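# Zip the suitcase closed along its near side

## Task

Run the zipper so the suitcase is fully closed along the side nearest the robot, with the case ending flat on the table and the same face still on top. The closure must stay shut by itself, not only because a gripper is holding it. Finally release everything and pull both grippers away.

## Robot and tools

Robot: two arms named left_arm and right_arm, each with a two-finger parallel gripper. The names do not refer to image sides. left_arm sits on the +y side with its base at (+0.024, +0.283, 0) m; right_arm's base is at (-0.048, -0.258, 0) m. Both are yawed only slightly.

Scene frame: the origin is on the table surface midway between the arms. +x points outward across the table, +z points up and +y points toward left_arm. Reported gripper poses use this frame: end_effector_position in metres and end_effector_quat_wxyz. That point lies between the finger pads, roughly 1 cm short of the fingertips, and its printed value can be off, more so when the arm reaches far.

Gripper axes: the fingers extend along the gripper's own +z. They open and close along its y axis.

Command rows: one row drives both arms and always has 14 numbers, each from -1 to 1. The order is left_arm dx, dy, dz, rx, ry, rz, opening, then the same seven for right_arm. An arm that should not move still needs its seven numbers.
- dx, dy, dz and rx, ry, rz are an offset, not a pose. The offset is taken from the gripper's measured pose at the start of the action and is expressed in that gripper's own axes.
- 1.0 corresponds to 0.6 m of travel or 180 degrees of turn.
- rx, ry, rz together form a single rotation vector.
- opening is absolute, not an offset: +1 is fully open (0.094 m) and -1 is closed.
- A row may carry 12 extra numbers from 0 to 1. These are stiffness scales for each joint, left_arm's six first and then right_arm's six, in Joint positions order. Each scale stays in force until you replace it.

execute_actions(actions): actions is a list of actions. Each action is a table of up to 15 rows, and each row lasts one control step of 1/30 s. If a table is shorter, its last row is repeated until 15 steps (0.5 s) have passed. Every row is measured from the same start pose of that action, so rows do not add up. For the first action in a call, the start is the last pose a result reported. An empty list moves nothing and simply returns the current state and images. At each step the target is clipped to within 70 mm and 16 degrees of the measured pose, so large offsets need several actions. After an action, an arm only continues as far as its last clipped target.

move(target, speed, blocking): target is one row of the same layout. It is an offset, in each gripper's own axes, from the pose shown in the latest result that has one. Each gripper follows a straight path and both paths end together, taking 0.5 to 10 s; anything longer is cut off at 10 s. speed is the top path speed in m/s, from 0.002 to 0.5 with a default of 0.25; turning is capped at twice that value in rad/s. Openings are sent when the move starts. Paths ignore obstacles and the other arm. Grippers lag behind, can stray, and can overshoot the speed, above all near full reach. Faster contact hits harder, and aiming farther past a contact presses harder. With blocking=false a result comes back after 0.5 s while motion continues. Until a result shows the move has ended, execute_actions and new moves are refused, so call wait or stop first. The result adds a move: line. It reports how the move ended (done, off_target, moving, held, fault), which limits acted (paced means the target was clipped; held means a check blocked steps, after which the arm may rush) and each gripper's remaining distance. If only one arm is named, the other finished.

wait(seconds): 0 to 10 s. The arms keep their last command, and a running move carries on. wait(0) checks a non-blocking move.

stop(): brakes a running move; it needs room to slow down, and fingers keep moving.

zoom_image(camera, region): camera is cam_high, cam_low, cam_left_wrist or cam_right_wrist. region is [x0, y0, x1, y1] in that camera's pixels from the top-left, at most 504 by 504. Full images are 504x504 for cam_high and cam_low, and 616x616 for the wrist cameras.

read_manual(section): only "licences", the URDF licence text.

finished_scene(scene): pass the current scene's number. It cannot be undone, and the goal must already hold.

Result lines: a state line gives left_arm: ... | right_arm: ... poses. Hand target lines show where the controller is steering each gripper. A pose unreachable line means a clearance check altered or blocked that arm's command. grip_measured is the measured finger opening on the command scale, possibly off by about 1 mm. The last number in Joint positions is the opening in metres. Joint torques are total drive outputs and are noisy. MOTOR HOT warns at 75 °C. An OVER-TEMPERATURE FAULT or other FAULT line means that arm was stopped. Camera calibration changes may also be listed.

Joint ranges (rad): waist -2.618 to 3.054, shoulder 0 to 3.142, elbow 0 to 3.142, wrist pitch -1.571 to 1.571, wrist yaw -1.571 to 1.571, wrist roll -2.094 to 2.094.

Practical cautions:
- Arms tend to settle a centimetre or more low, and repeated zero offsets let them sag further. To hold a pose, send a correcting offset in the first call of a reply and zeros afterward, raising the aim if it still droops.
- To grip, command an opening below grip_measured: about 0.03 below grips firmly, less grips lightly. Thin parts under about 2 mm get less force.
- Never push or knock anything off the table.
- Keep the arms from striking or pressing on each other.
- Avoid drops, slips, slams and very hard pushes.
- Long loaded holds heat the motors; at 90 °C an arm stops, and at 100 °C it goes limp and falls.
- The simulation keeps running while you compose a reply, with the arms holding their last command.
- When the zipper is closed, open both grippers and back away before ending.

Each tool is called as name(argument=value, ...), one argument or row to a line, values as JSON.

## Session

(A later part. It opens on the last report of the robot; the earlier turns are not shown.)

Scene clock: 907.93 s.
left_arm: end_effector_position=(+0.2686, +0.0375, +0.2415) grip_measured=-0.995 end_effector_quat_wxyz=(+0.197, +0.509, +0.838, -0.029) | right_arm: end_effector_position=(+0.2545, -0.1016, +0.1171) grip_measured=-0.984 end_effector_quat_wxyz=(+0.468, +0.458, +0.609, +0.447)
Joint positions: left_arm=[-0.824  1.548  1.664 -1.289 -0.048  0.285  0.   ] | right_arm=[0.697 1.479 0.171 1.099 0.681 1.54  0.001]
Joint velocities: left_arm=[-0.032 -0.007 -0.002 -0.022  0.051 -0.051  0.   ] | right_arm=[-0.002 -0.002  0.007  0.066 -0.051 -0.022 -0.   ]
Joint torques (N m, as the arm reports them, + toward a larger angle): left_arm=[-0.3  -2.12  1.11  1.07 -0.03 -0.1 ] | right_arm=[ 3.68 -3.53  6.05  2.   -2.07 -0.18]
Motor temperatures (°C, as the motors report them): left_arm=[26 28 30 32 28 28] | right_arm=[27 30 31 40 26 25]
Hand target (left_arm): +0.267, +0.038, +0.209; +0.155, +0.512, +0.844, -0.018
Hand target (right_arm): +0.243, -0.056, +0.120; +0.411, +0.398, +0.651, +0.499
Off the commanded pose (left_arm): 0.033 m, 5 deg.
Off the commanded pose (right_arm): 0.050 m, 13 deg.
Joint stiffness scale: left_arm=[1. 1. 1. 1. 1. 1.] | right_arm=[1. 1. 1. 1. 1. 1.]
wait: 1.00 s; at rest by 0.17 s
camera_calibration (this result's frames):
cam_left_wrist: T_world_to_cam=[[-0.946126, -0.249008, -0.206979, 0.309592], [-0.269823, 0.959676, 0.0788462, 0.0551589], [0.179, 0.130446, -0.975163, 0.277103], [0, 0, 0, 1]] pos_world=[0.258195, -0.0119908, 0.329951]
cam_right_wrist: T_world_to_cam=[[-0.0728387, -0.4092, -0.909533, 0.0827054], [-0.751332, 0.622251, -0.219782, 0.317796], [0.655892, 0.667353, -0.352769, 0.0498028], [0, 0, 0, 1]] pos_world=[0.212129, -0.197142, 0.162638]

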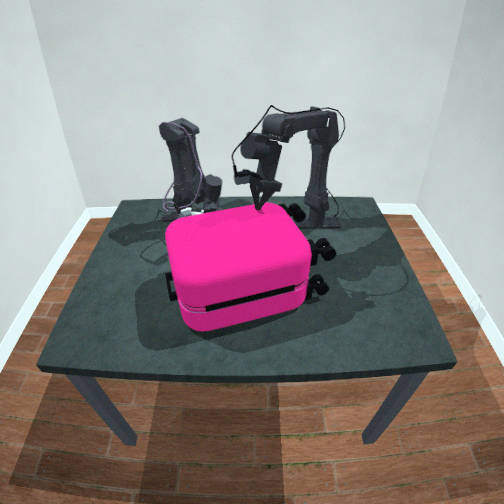

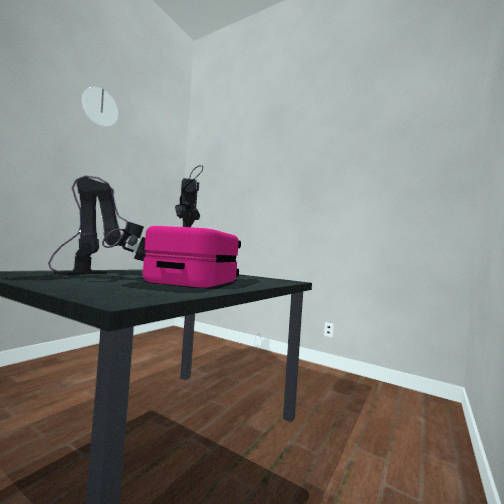

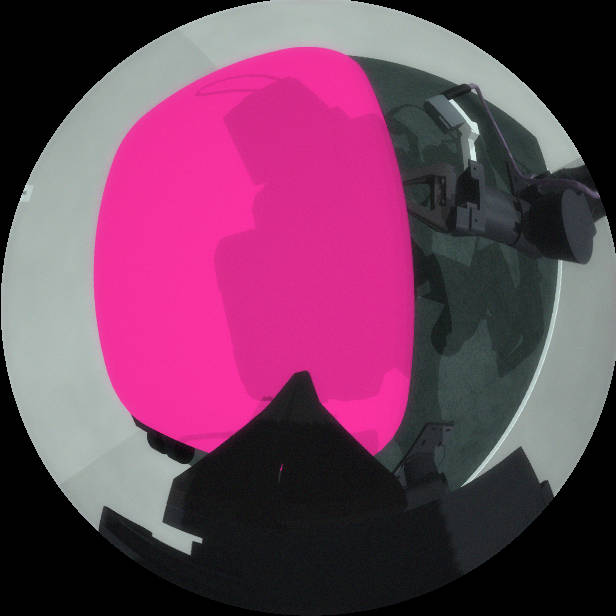

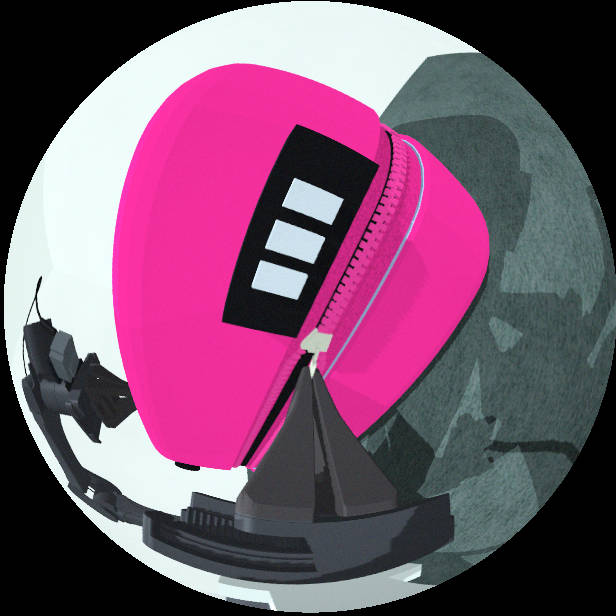

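execute_actions(
  actions=[
    [[0.0178,-0.0095,0.0516,0.008,0.0266,0,-1, 0.08,0.016,-0.006,-0.006,0.073,-0.004,-1],[0.0178,-0.0095,0.0516,0.008,0.0266,0,-1, 0.083,0.016,-0.008,-0.006,0.075,-0.003,-1],[0.0178,-0.0095,0.0516,0.008,0.0266,0,-1, 0.086,0.0165,-0.009,-0.006,0.077,-0.002,-1],[0.0178,-0.0095,0.0516,0.008,0.0266,0,-1, 0.089,0.0165,-0.01,-0.006,0.079,-0.001,-1],[0.0178,-0.0095,0.0516,0.008,0.0266,0,-1, 0.092,0.017,-0.011,-0.005,0.081,0,-1],[0.0178,-0.0095,0.0516,0.008,0.0266,0,-1, 0.094,0.017,-0.012,-0.005,0.082,0.001,-1],[0.0178,-0.0095,0.0516,0.008,0.0266,0,-1, 0.096,0.017,-0.013,-0.005,0.083,0.002,-1],[0.0178,-0.0095,0.0516,0.008,0.0266,0,-1, 0.098,0.0175,-0.014,-0.005,0.084,0.003,-1],[0.0178,-0.0095,0.0516,0.008,0.0266,0,-1, 0.1,0.0175,-0.015,-0.005,0.085,0.004,-1],[0.0178,-0.0095,0.0516,0.008,0.0266,0,-1, 0.102,0.018,-0.0155,-0.005,0.086,0.005,-1],[0.0178,-0.0095,0.0516,0.008,0.0266,0,-1, 0.103,0.018,-0.016,-0.005,0.087,0.006,-1],[0.0178,-0.0095,0.0516,0.008,0.0266,0,-1, 0.1043,0.018,-0.0163,-0.005,0.088,0.007,-1]],
  ],
)

wait(
  seconds=1,
)

Scene clock: 923.57 s.
left_arm: end_effector_position=(+0.2686, +0.0375, +0.2415) grip_measured=-0.995 end_effector_quat_wxyz=(+0.197, +0.509, +0.838, -0.029) | right_arm: end_effector_position=(+0.2526, -0.1011, +0.1172) grip_measured=-0.984 end_effector_quat_wxyz=(+0.461, +0.466, +0.606, +0.451)
Joint positions: left_arm=[-0.824  1.548  1.664 -1.289 -0.048  0.284  0.   ] | right_arm=[0.703 1.457 0.171 1.066 0.684 1.569 0.001]
Joint velocities: left_arm=[-0.022 -0.002  0.002 -0.007 -0.007  0.022 -0.   ] | right_arm=[-0.002 -0.022 -0.032 -0.081 -0.022  0.037 -0.002]
Joint torques (N m, as the arm reports them, + toward a larger angle): left_arm=[-0.32 -2.14  1.15  1.06 -0.04 -0.09] | right_arm=[ 6.32 -5.65  5.51  1.66 -2.29 -0.02]
Motor temperatures (°C, as the motors report them): left_arm=[26 28 30 32 28 28] | right_arm=[27 30 31 40 28 25]
Hand target (left_arm): +0.267, +0.038, +0.209; +0.155, +0.512, +0.845, -0.018
Hand target (right_arm): +0.232, -0.046, +0.120; +0.382, +0.398, +0.657, +0.513
Off the commanded pose (left_arm): 0.033 m, 5 deg.
Off the commanded pose (right_arm): 0.063 m, 16 deg.
Joint stiffness scale: left_arm=[1. 1. 1. 1. 1. 1.] | right_arm=[1. 1. 1. 1. 1. 1.]
camera_calibration (this result's frames):
cam_left_wrist: T_world_to_cam=[[-0.946058, -0.249364, -0.206861, 0.309559], [-0.270153, 0.959591, 0.0787622, 0.055271], [0.178861, 0.130398, -0.975195, 0.27715], [0, 0, 0, 1]] pos_world=[0.258221, -0.0119844, 0.329957]
cam_right_wrist: T_world_to_cam=[[-0.0824486, -0.390035, -0.917101, 0.0881074], [-0.752836, 0.627364, -0.199131, 0.314568], [0.653024, 0.674008, -0.345358, 0.0513175], [0, 0, 0, 1]] pos_world=[0.21057, -0.197572, 0.161167]

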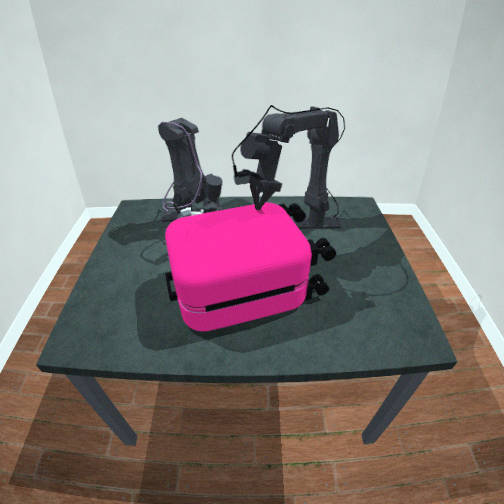

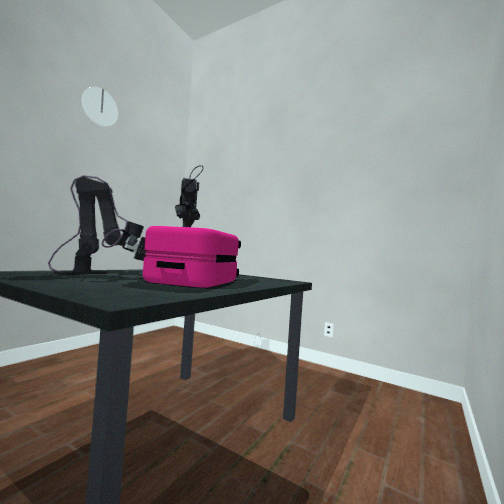

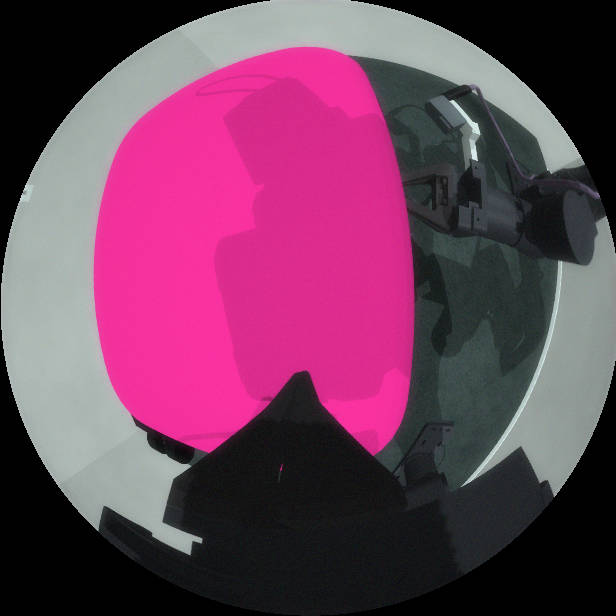

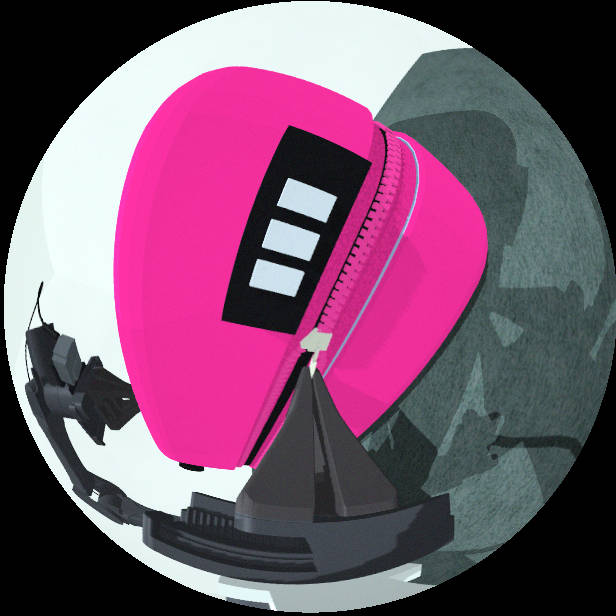

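Scene clock: 924.57 s.
left_arm: end_effector_position=(+0.2686, +0.0375, +0.2415) grip_measured=-0.995 end_effector_quat_wxyz=(+0.197, +0.509, +0.838, -0.029) | right_arm: end_effector_position=(+0.2525, -0.1012, +0.1174) grip_measured=-0.984 end_effector_quat_wxyz=(+0.459, +0.468, +0.605, +0.452)
Joint positions: left_arm=[-0.824  1.548  1.664 -1.289 -0.048  0.284  0.   ] | right_arm=[0.704 1.456 0.171 1.066 0.685 1.576 0.001]
Joint velocities: left_arm=[ 0.002 -0.007  0.007 -0.007 -0.022 -0.051  0.001] | right_arm=[ 0.017  0.007  0.007 -0.007  0.051  0.007 -0.001]
Joint torques (N m, as the arm reports them, + toward a larger angle): left_arm=[-0.28 -2.14  1.14  1.08 -0.04 -0.09] | right_arm=[ 6.27 -5.63  5.51  1.64 -2.31 -0.03]
Motor temperatures (°C, as the motors report them): left_arm=[26 28 30 32 28 28] | right_arm=[27 30 31 40 29 25]
Hand target (left_arm): +0.267, +0.038, +0.209; +0.155, +0.512, +0.845, -0.018
Hand target (right_arm): +0.232, -0.046, +0.120; +0.382, +0.398, +0.657, +0.513
Off the commanded pose (left_arm): 0.033 m, 5 deg.
Off the commanded pose (right_arm): 0.063 m, 16 deg.
Joint stiffness scale: left_arm=[1. 1. 1. 1. 1. 1.] | right_arm=[1. 1. 1. 1. 1. 1.]
wait: 1.00 s; at rest by 0.17 s
camera_calibration (this result's frames):
cam_left_wrist: T_world_to_cam=[[-0.946058, -0.249364, -0.206861, 0.309559], [-0.270153, 0.959591, 0.0787622, 0.055271], [0.178861, 0.130398, -0.975195, 0.27715], [0, 0, 0, 1]] pos_world=[0.258221, -0.0119844, 0.329957]
cam_right_wrist: T_world_to_cam=[[-0.0833619, -0.383935, -0.919589, 0.0893867], [-0.751994, 0.629743, -0.194753, 0.314096], [0.653877, 0.675291, -0.341214, 0.0508585], [0, 0, 0, 1]] pos_world=[0.210395, -0.197825, 0.160724]

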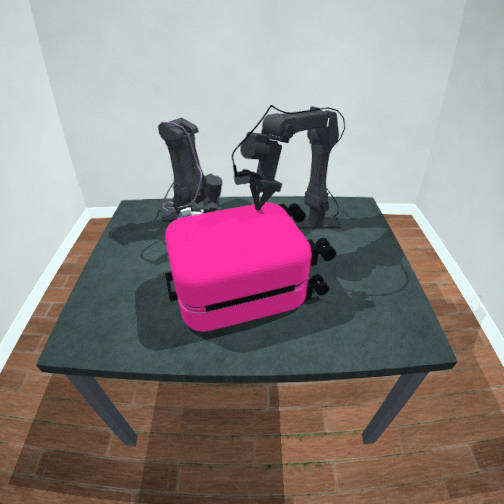

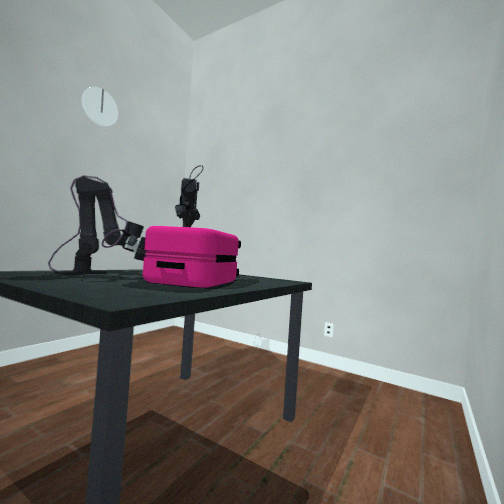

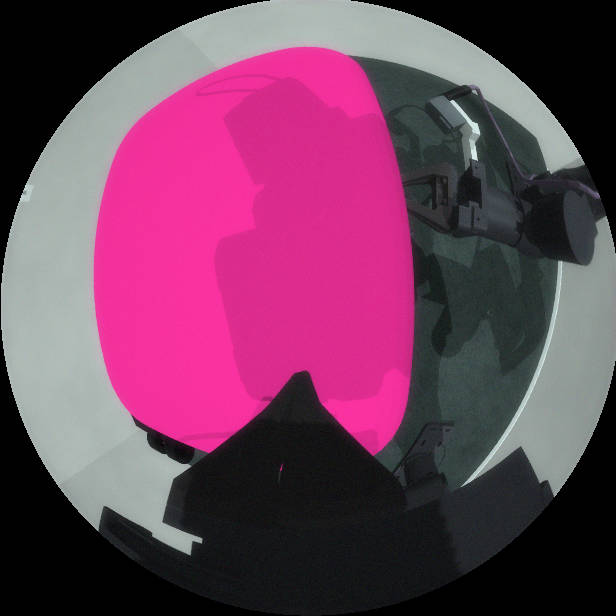

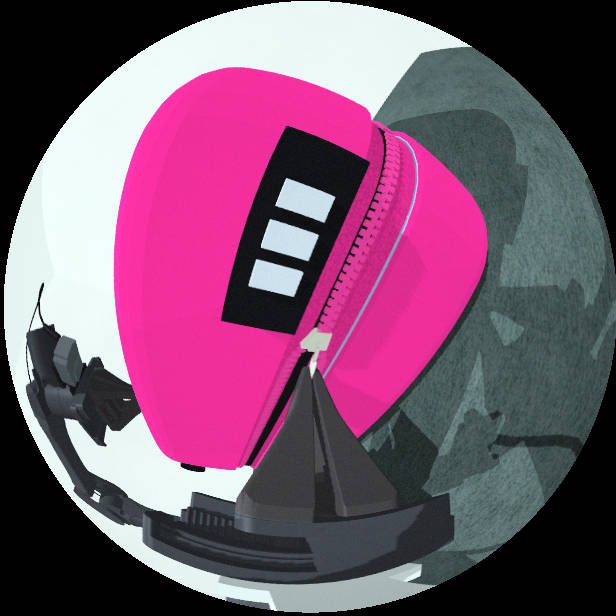

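execute_actions(
  actions=[
    [[0.02,-0.0105,0.058,0.009,0.03,0,-1, 0.1043,0.018,-0.014,-0.005,0.088,0,-1],[0.022,-0.011,0.063,0.0098,0.0325,0,-1, 0.1043,0.018,-0.014,-0.005,0.088,0,-1],[0.024,-0.012,0.068,0.0105,0.035,0,-1, 0.1043,0.018,-0.014,-0.005,0.088,0,-1],[0.026,-0.0125,0.073,0.0113,0.0375,0,-1, 0.1043,0.018,-0.014,-0.005,0.088,0,-1],[0.028,-0.013,0.077,0.012,0.04,0,-1, 0.1043,0.018,-0.014,-0.005,0.088,0,-1],[0.03,-0.014,0.081,0.0126,0.042,0,-1, 0.1043,0.018,-0.014,-0.005,0.088,0,-1],[0.031,-0.0145,0.085,0.0132,0.044,0,-1, 0.1043,0.018,-0.014,-0.005,0.088,0,-1],[0.032,-0.015,0.088,0.0137,0.0455,0,-1, 0.1043,0.018,-0.014,-0.005,0.088,0,-1],[0.033,-0.015,0.09,0.014,0.047,0,-1, 0.1043,0.018,-0.014,-0.005,0.088,0,-1],[0.034,-0.0155,0.092,0.0144,0.048,0,-1, 0.1043,0.018,-0.014,-0.005,0.088,0,-1]],
  ],
)

zoom_image(
  camera="cam_right_wrist",
  region=[230, 290, 390, 470],
)

Scene clock: 933.47 s.
left_arm: end_effector_position=(+0.2685, +0.0377, +0.2402) grip_measured=-0.995 end_effector_quat_wxyz=(+0.198, +0.508, +0.838, -0.030) | right_arm: end_effector_position=(+0.2516, -0.1018, +0.1175) grip_measured=-0.984 end_effector_quat_wxyz=(+0.457, +0.470, +0.606, +0.451)
Joint positions: left_arm=[-0.824  1.543  1.652 -1.28  -0.048  0.282  0.   ] | right_arm=[0.704 1.438 0.171 1.04  0.685 1.584 0.001]
Joint velocities: left_arm=[-0.017 -0.007  0.002 -0.022 -0.066  0.022  0.   ] | right_arm=[-0.002 -0.012 -0.007 -0.022 -0.037  0.022 -0.001]
Joint torques (N m, as the arm reports them, + toward a larger angle): left_arm=[-0.13  1.13 -1.96  1.04 -0.06 -0.08] | right_arm=[ 6.42 -5.68  5.85  1.67 -2.32 -0.03]
Motor temperatures (°C, as the motors report them): left_arm=[26 28 30 32 28 28] | right_arm=[27 30 31 39 30 25]
Hand target (left_arm): +0.265, +0.041, +0.185; +0.122, +0.514, +0.849, -0.009
Hand target (right_arm): +0.231, -0.046, +0.122; +0.379, +0.400, +0.657, +0.515
Off the commanded pose (left_arm): 0.058 m, 9 deg.
Off the commanded pose (right_arm): 0.064 m, 16 deg.
Joint stiffness scale: left_arm=[1. 1. 1. 1. 1. 1.] | right_arm=[1. 1. 1. 1. 1. 1.]
camera_calibration (this result's frames):
cam_left_wrist: T_world_to_cam=[[-0.945393, -0.251488, -0.207331, 0.309192], [-0.271922, 0.959288, 0.0763169, 0.0562565], [0.179698, 0.128527, -0.975289, 0.27571], [0, 0, 0, 1]] pos_world=[0.258061, -0.0116443, 0.328709]
cam_right_wrist: T_world_to_cam=[[-0.0895064, -0.382044, -0.919799, 0.0909173], [-0.752841, 0.630586, -0.188658, 0.313397], [0.652088, 0.675577, -0.34406, 0.0527343], [0, 0, 0, 1]] pos_world=[0.209689, -0.198516, 0.160894]

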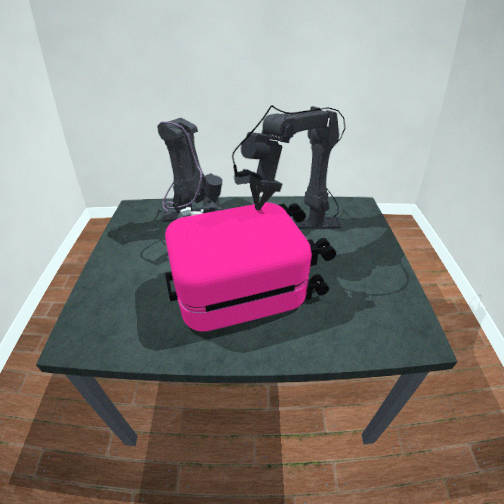

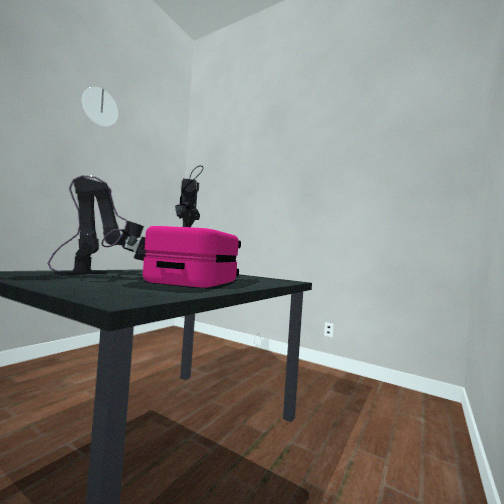

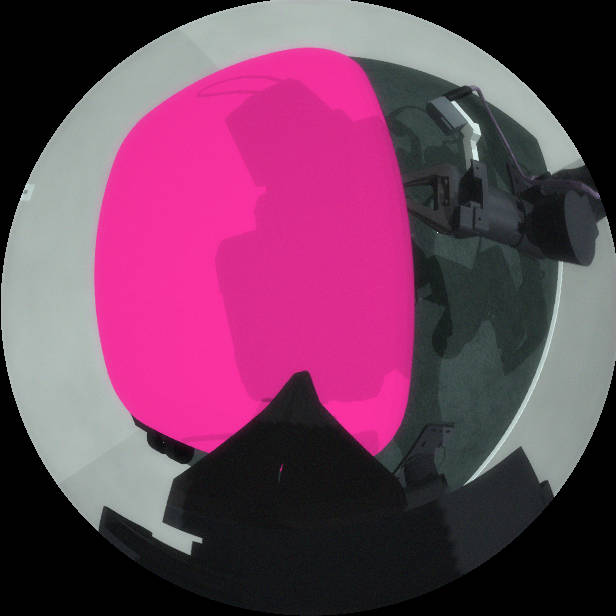

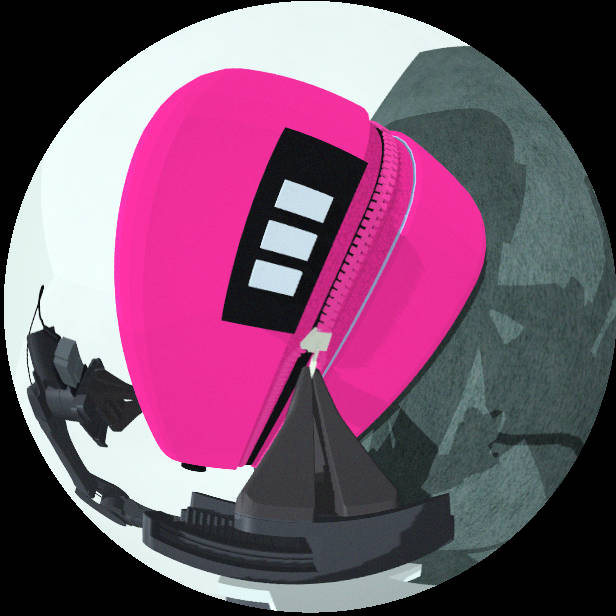

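Region (230, 290, 390, 470) of cam_right_wrist's 616x616 image, scaled by 2.800, with more detail than that image has.

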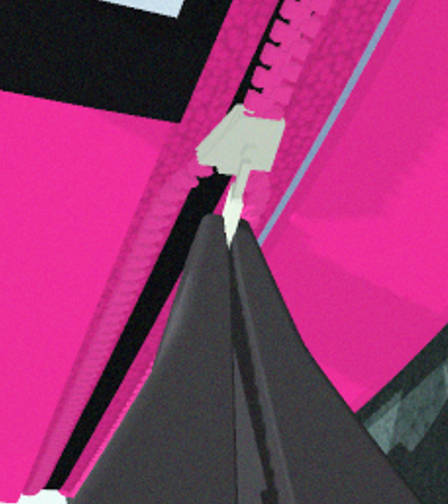

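move(
  target=[0.0178,-0.0095,0.0516,0.008,0.0266,0,-1, 0.0064,0.0054,-0.0034,-0.0329,-0.151,0.0574,-0.985],
  speed=0.08,
)

zoom_image(
  camera="cam_right_wrist",
  region=[230, 290, 390, 470],
)

Scene clock: 985.47 s.
left_arm: end_effector_position=(+0.2686, +0.0375, +0.2420) grip_measured=-0.995 end_effector_quat_wxyz=(+0.202, +0.507, +0.838, -0.031) | right_arm: end_effector_position=(+0.2521, -0.1029, +0.1170) grip_measured=-0.980 end_effector_quat_wxyz=(+0.562, +0.590, +0.419, +0.401)
Joint positions: left_arm=[-0.824  1.538  1.651 -1.275 -0.048  0.282  0.   ] | right_arm=[0.9   1.83  0.401 1.224 1.341 1.773 0.001]
Joint velocities: left_arm=[-0.017 -0.002 -0.007 -0.095 -0.007 -0.037 -0.   ] | right_arm=[ 0.002  0.002  0.002 -0.051 -0.051  0.022 -0.   ]
Joint torques (N m, as the arm reports them, + toward a larger angle): left_arm=[-0.25 -1.55  1.4   1.03 -0.06 -0.1 ] | right_arm=[ 2.2  -5.1   4.98  1.55  0.58 -0.02]
Motor temperatures (°C, as the motors report them): left_arm=[26 28 30 31 28 28] | right_arm=[28 31 31 38 32 25]
Hand target (left_arm): +0.267, +0.038, +0.208; +0.156, +0.511, +0.845, -0.018
Hand target (right_arm): +0.249, -0.098, +0.119; +0.566, +0.590, +0.413, +0.400
Off the commanded pose (left_arm): 0.035 m, 6 deg.
Off the commanded pose (right_arm): 0.007 m, 1 deg.
Joint stiffness scale: left_arm=[1. 1. 1. 1. 1. 1.] | right_arm=[1. 1. 1. 1. 1. 1.]
move: off_target (left_arm)
camera_calibration (this result's frames):
cam_left_wrist: T_world_to_cam=[[-0.943999, -0.253536, -0.211152, 0.310301], [-0.273015, 0.959577, 0.0683761, 0.0585271], [0.185281, 0.122195, -0.975059, 0.276148], [0, 0, 0, 1]] pos_world=[0.257737, -0.0112324, 0.330779]
cam_right_wrist: T_world_to_cam=[[-0.09477, -0.222341, -0.970352, 0.113838], [-0.357496, 0.91732, -0.175274, 0.242654], [0.929094, 0.330286, -0.16642, -0.0731463], [0, 0, 0, 1]] pos_world=[0.165496, -0.173121, 0.14082]

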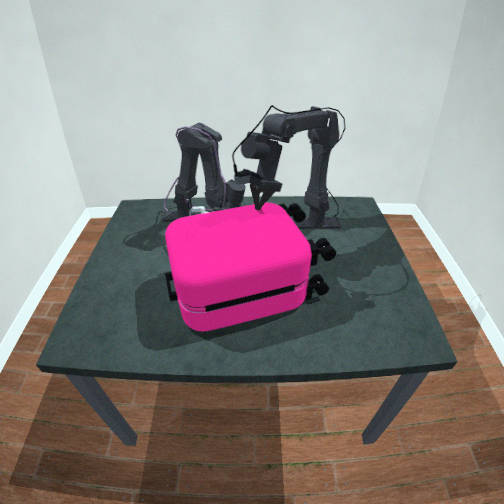

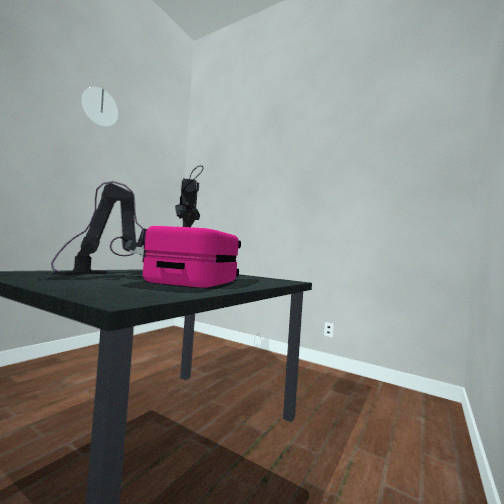

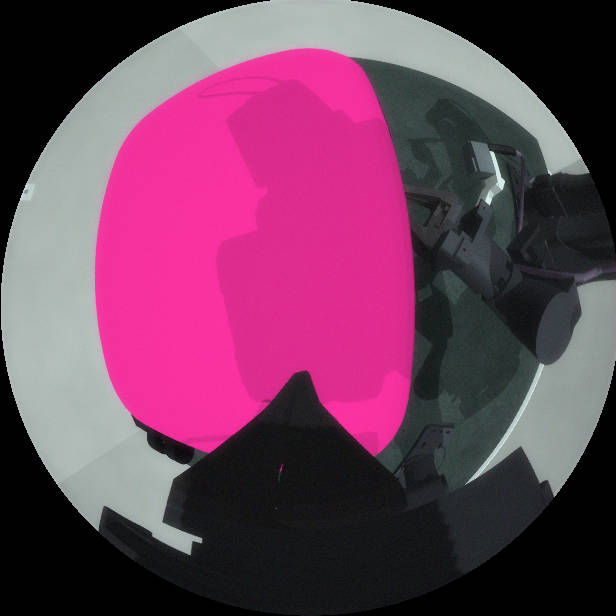

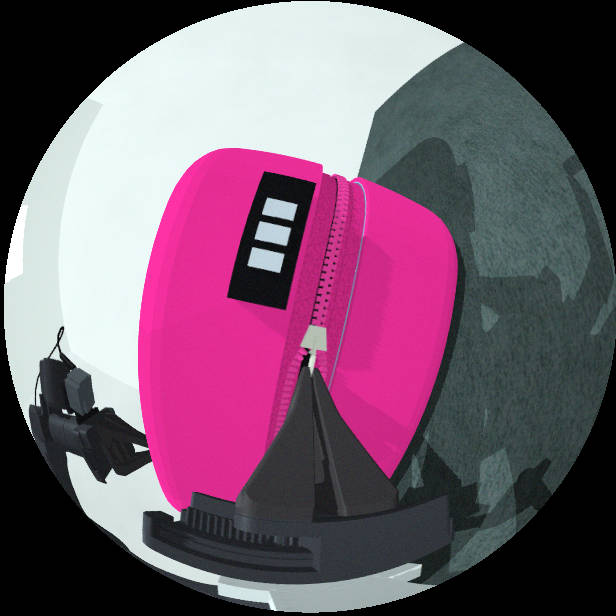

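Region (230, 290, 390, 470) of cam_right_wrist's 616x616 image, scaled by 2.800, with more detail than that image has.

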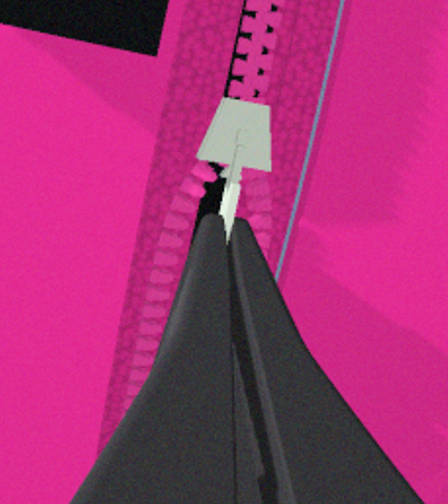

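move(
  target=[0.0185,-0.0095,0.054,0.009,0.031,0,-1, 0.004,0.004,-0.004,-0.0106,-0.049,0,-0.985],
  speed=0.06,
)

Scene clock: 998.80 s.
left_arm: end_effector_position=(+0.2685, +0.0377, +0.2425) grip_measured=-0.995 end_effector_quat_wxyz=(+0.203, +0.506, +0.838, -0.032) | right_arm: end_effector_position=(+0.2534, -0.1022, +0.1166) grip_measured=-0.980 end_effector_quat_wxyz=(+0.594, +0.607, +0.376, +0.372)
Joint positions: left_arm=[-0.824  1.535  1.65  -1.274 -0.048  0.281  0.   ] | right_arm=[0.911 1.911 0.492 1.211 1.477 1.781 0.001]
Joint velocities: left_arm=[ 0.007 -0.002 -0.017 -0.037 -0.066 -0.051 -0.001] | right_arm=[-0.002  0.007 -0.032 -0.037 -0.007  0.007 -0.001]
Joint torques (N m, as the arm reports them, + toward a larger angle): left_arm=[-0.2  -0.82  2.52  0.92 -0.08 -0.1 ] | right_arm=[ 1.27 -6.15  5.39  1.3   0.68 -0.09]
Motor temperatures (°C, as the motors report them): left_arm=[26 28 30 31 28 28] | right_arm=[27 31 31 38 30 25]
Hand target (left_arm): +0.267, +0.038, +0.208; +0.154, +0.511, +0.846, -0.017
Hand target (right_arm): +0.250, -0.100, +0.119; +0.603, +0.608, +0.368, +0.363
Off the commanded pose (left_arm): 0.035 m, 6 deg.
Off the commanded pose (right_arm): 0.005 m, 2 deg.
Joint stiffness scale: left_arm=[1. 1. 1. 1. 1. 1.] | right_arm=[1. 1. 1. 1. 1. 1.]
move: off_target (left_arm)
camera_calibration (this result's frames):
cam_left_wrist: T_world_to_cam=[[-0.943408, -0.255012, -0.212016, 0.310424], [-0.274123, 0.959444, 0.0657519, 0.0592574], [0.18665, 0.120149, -0.975052, 0.276361], [0, 0, 0, 1]] pos_world=[0.257518, -0.0108969, 0.331384]
cam_right_wrist: T_world_to_cam=[[-0.0966202, -0.218882, -0.970956, 0.114565], [-0.237697, 0.952368, -0.191039, 0.217502], [0.966522, 0.212335, -0.144046, -0.0988549], [0, 0, 0, 1]] pos_world=[0.158314, -0.161075, 0.138549]

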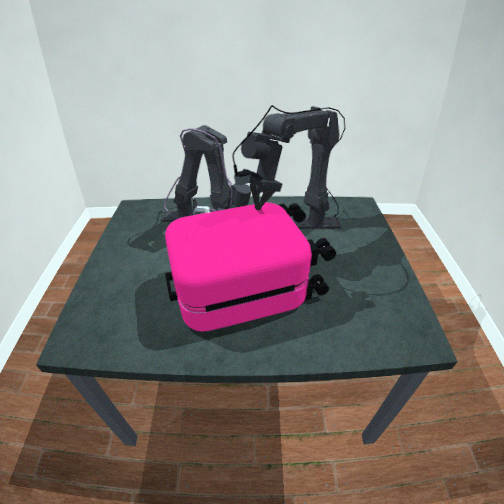

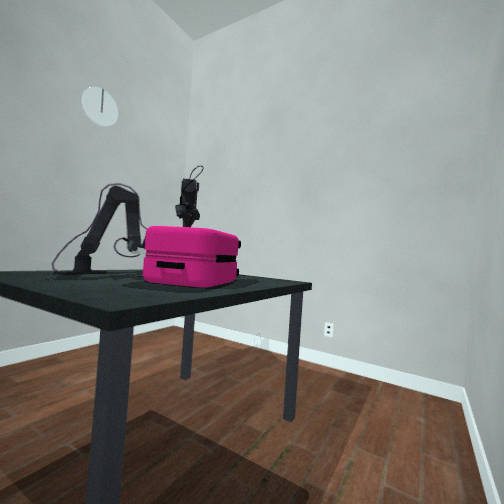

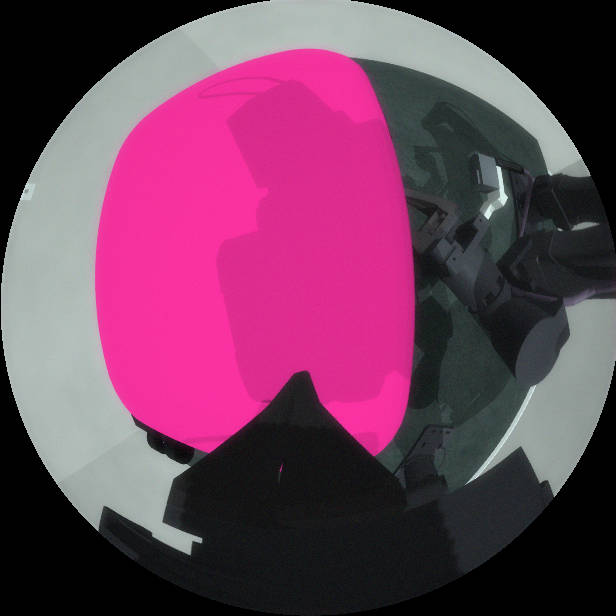

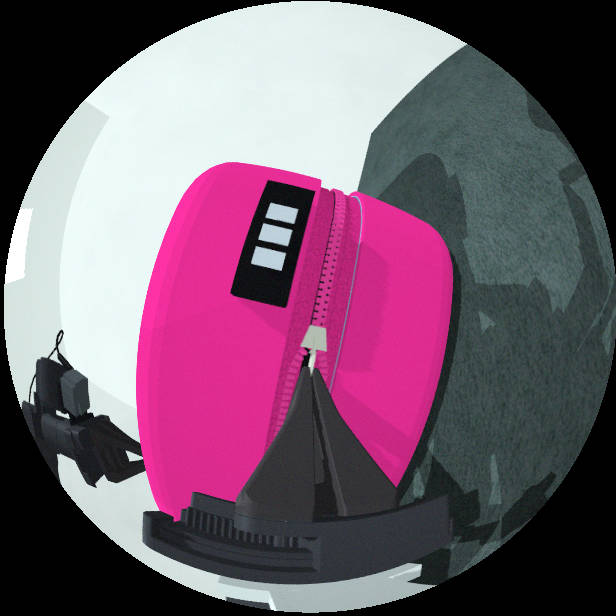

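move(
  target=[0.0185,-0.0095,0.056,0.009,0.031,0,-1, 0.003,0.004,-0.005,-0.0081,-0.038,0,-0.985],
  speed=0.05,
)

Scene clock: 1024.37 s.
left_arm: end_effector_position=(+0.2686, +0.0377, +0.2423) grip_measured=-0.995 end_effector_quat_wxyz=(+0.204, +0.506, +0.838, -0.032) | right_arm: end_effector_position=(+0.2537, -0.1020, +0.1163) grip_measured=-0.980 end_effector_quat_wxyz=(+0.606, +0.615, +0.354, +0.360)
Joint positions: left_arm=[-0.824  1.534  1.647 -1.272 -0.048  0.279  0.   ] | right_arm=[0.913 1.947 0.535 1.21  1.538 1.786 0.001]
Joint velocities: left_arm=[ 0.002 -0.007  0.002 -0.066  0.022 -0.007 -0.   ] | right_arm=[ 0.007 -0.007  0.007 -0.007 -0.037  0.051 -0.001]
Joint torques (N m, as the arm reports them, + toward a larger angle): left_arm=[-0.23 -0.69  2.18  0.97 -0.05 -0.05] | right_arm=[ 0.96 -6.59  5.47  1.26  0.63 -0.15]
Motor temperatures (°C, as the motors report them): left_arm=[26 27 30 31 28 28] | right_arm=[27 31 31 37 28 25]
Hand target (left_arm): +0.268, +0.037, +0.208; +0.155, +0.510, +0.846, -0.018
Hand target (right_arm): +0.252, -0.099, +0.119; +0.615, +0.616, +0.347, +0.350
Off the commanded pose (left_arm): 0.036 m, 6 deg.
Off the commanded pose (right_arm): 0.004 m, 4 deg.
Joint stiffness scale: left_arm=[1. 1. 1. 1. 1. 1.] | right_arm=[1. 1. 1. 1. 1. 1.]
joint sent to its limit (right arm) — the command would take joint 5 (wrist yaw) past its upper limit, so that joint was sent only as far as its limit.
move: off_target (left_arm, right_arm)
camera_calibration (this result's frames):
cam_left_wrist: T_world_to_cam=[[-0.942943, -0.256345, -0.212473, 0.310511], [-0.275323, 0.959176, 0.0646387, 0.0598903], [0.18723, 0.119449, -0.975027, 0.276047], [0, 0, 0, 1]] pos_world=[0.257599, -0.0108211, 0.331257]
cam_right_wrist: T_world_to_cam=[[-0.094005, -0.211233, -0.972905, 0.114699], [-0.179937, 0.964743, -0.192075, 0.204054], [0.979176, 0.157005, -0.128699, -0.109835], [0, 0, 0, 1]] pos_world=[0.155047, -0.155387, 0.136649]

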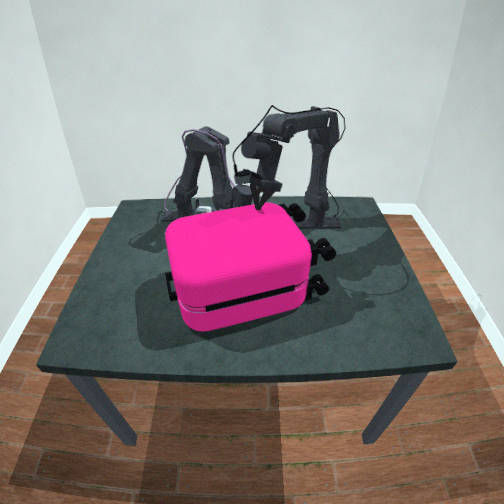

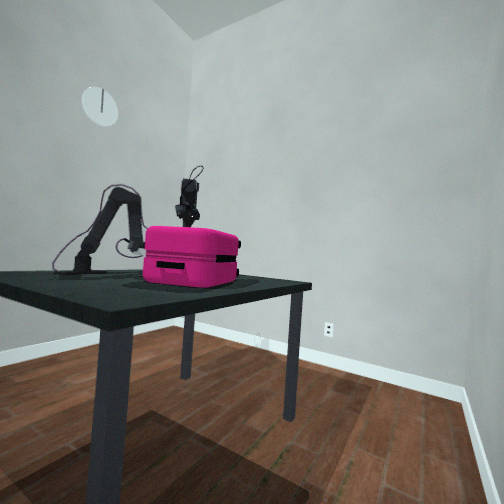

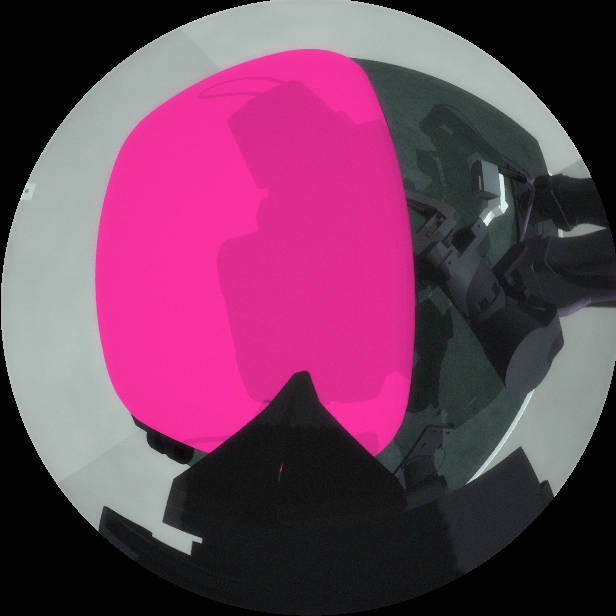

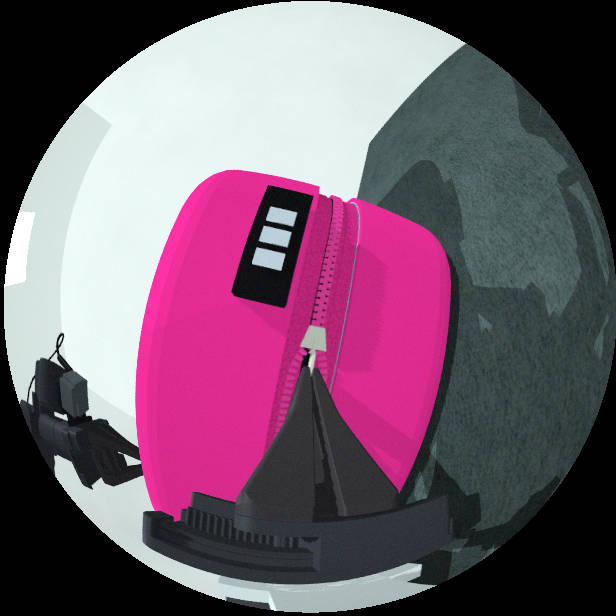

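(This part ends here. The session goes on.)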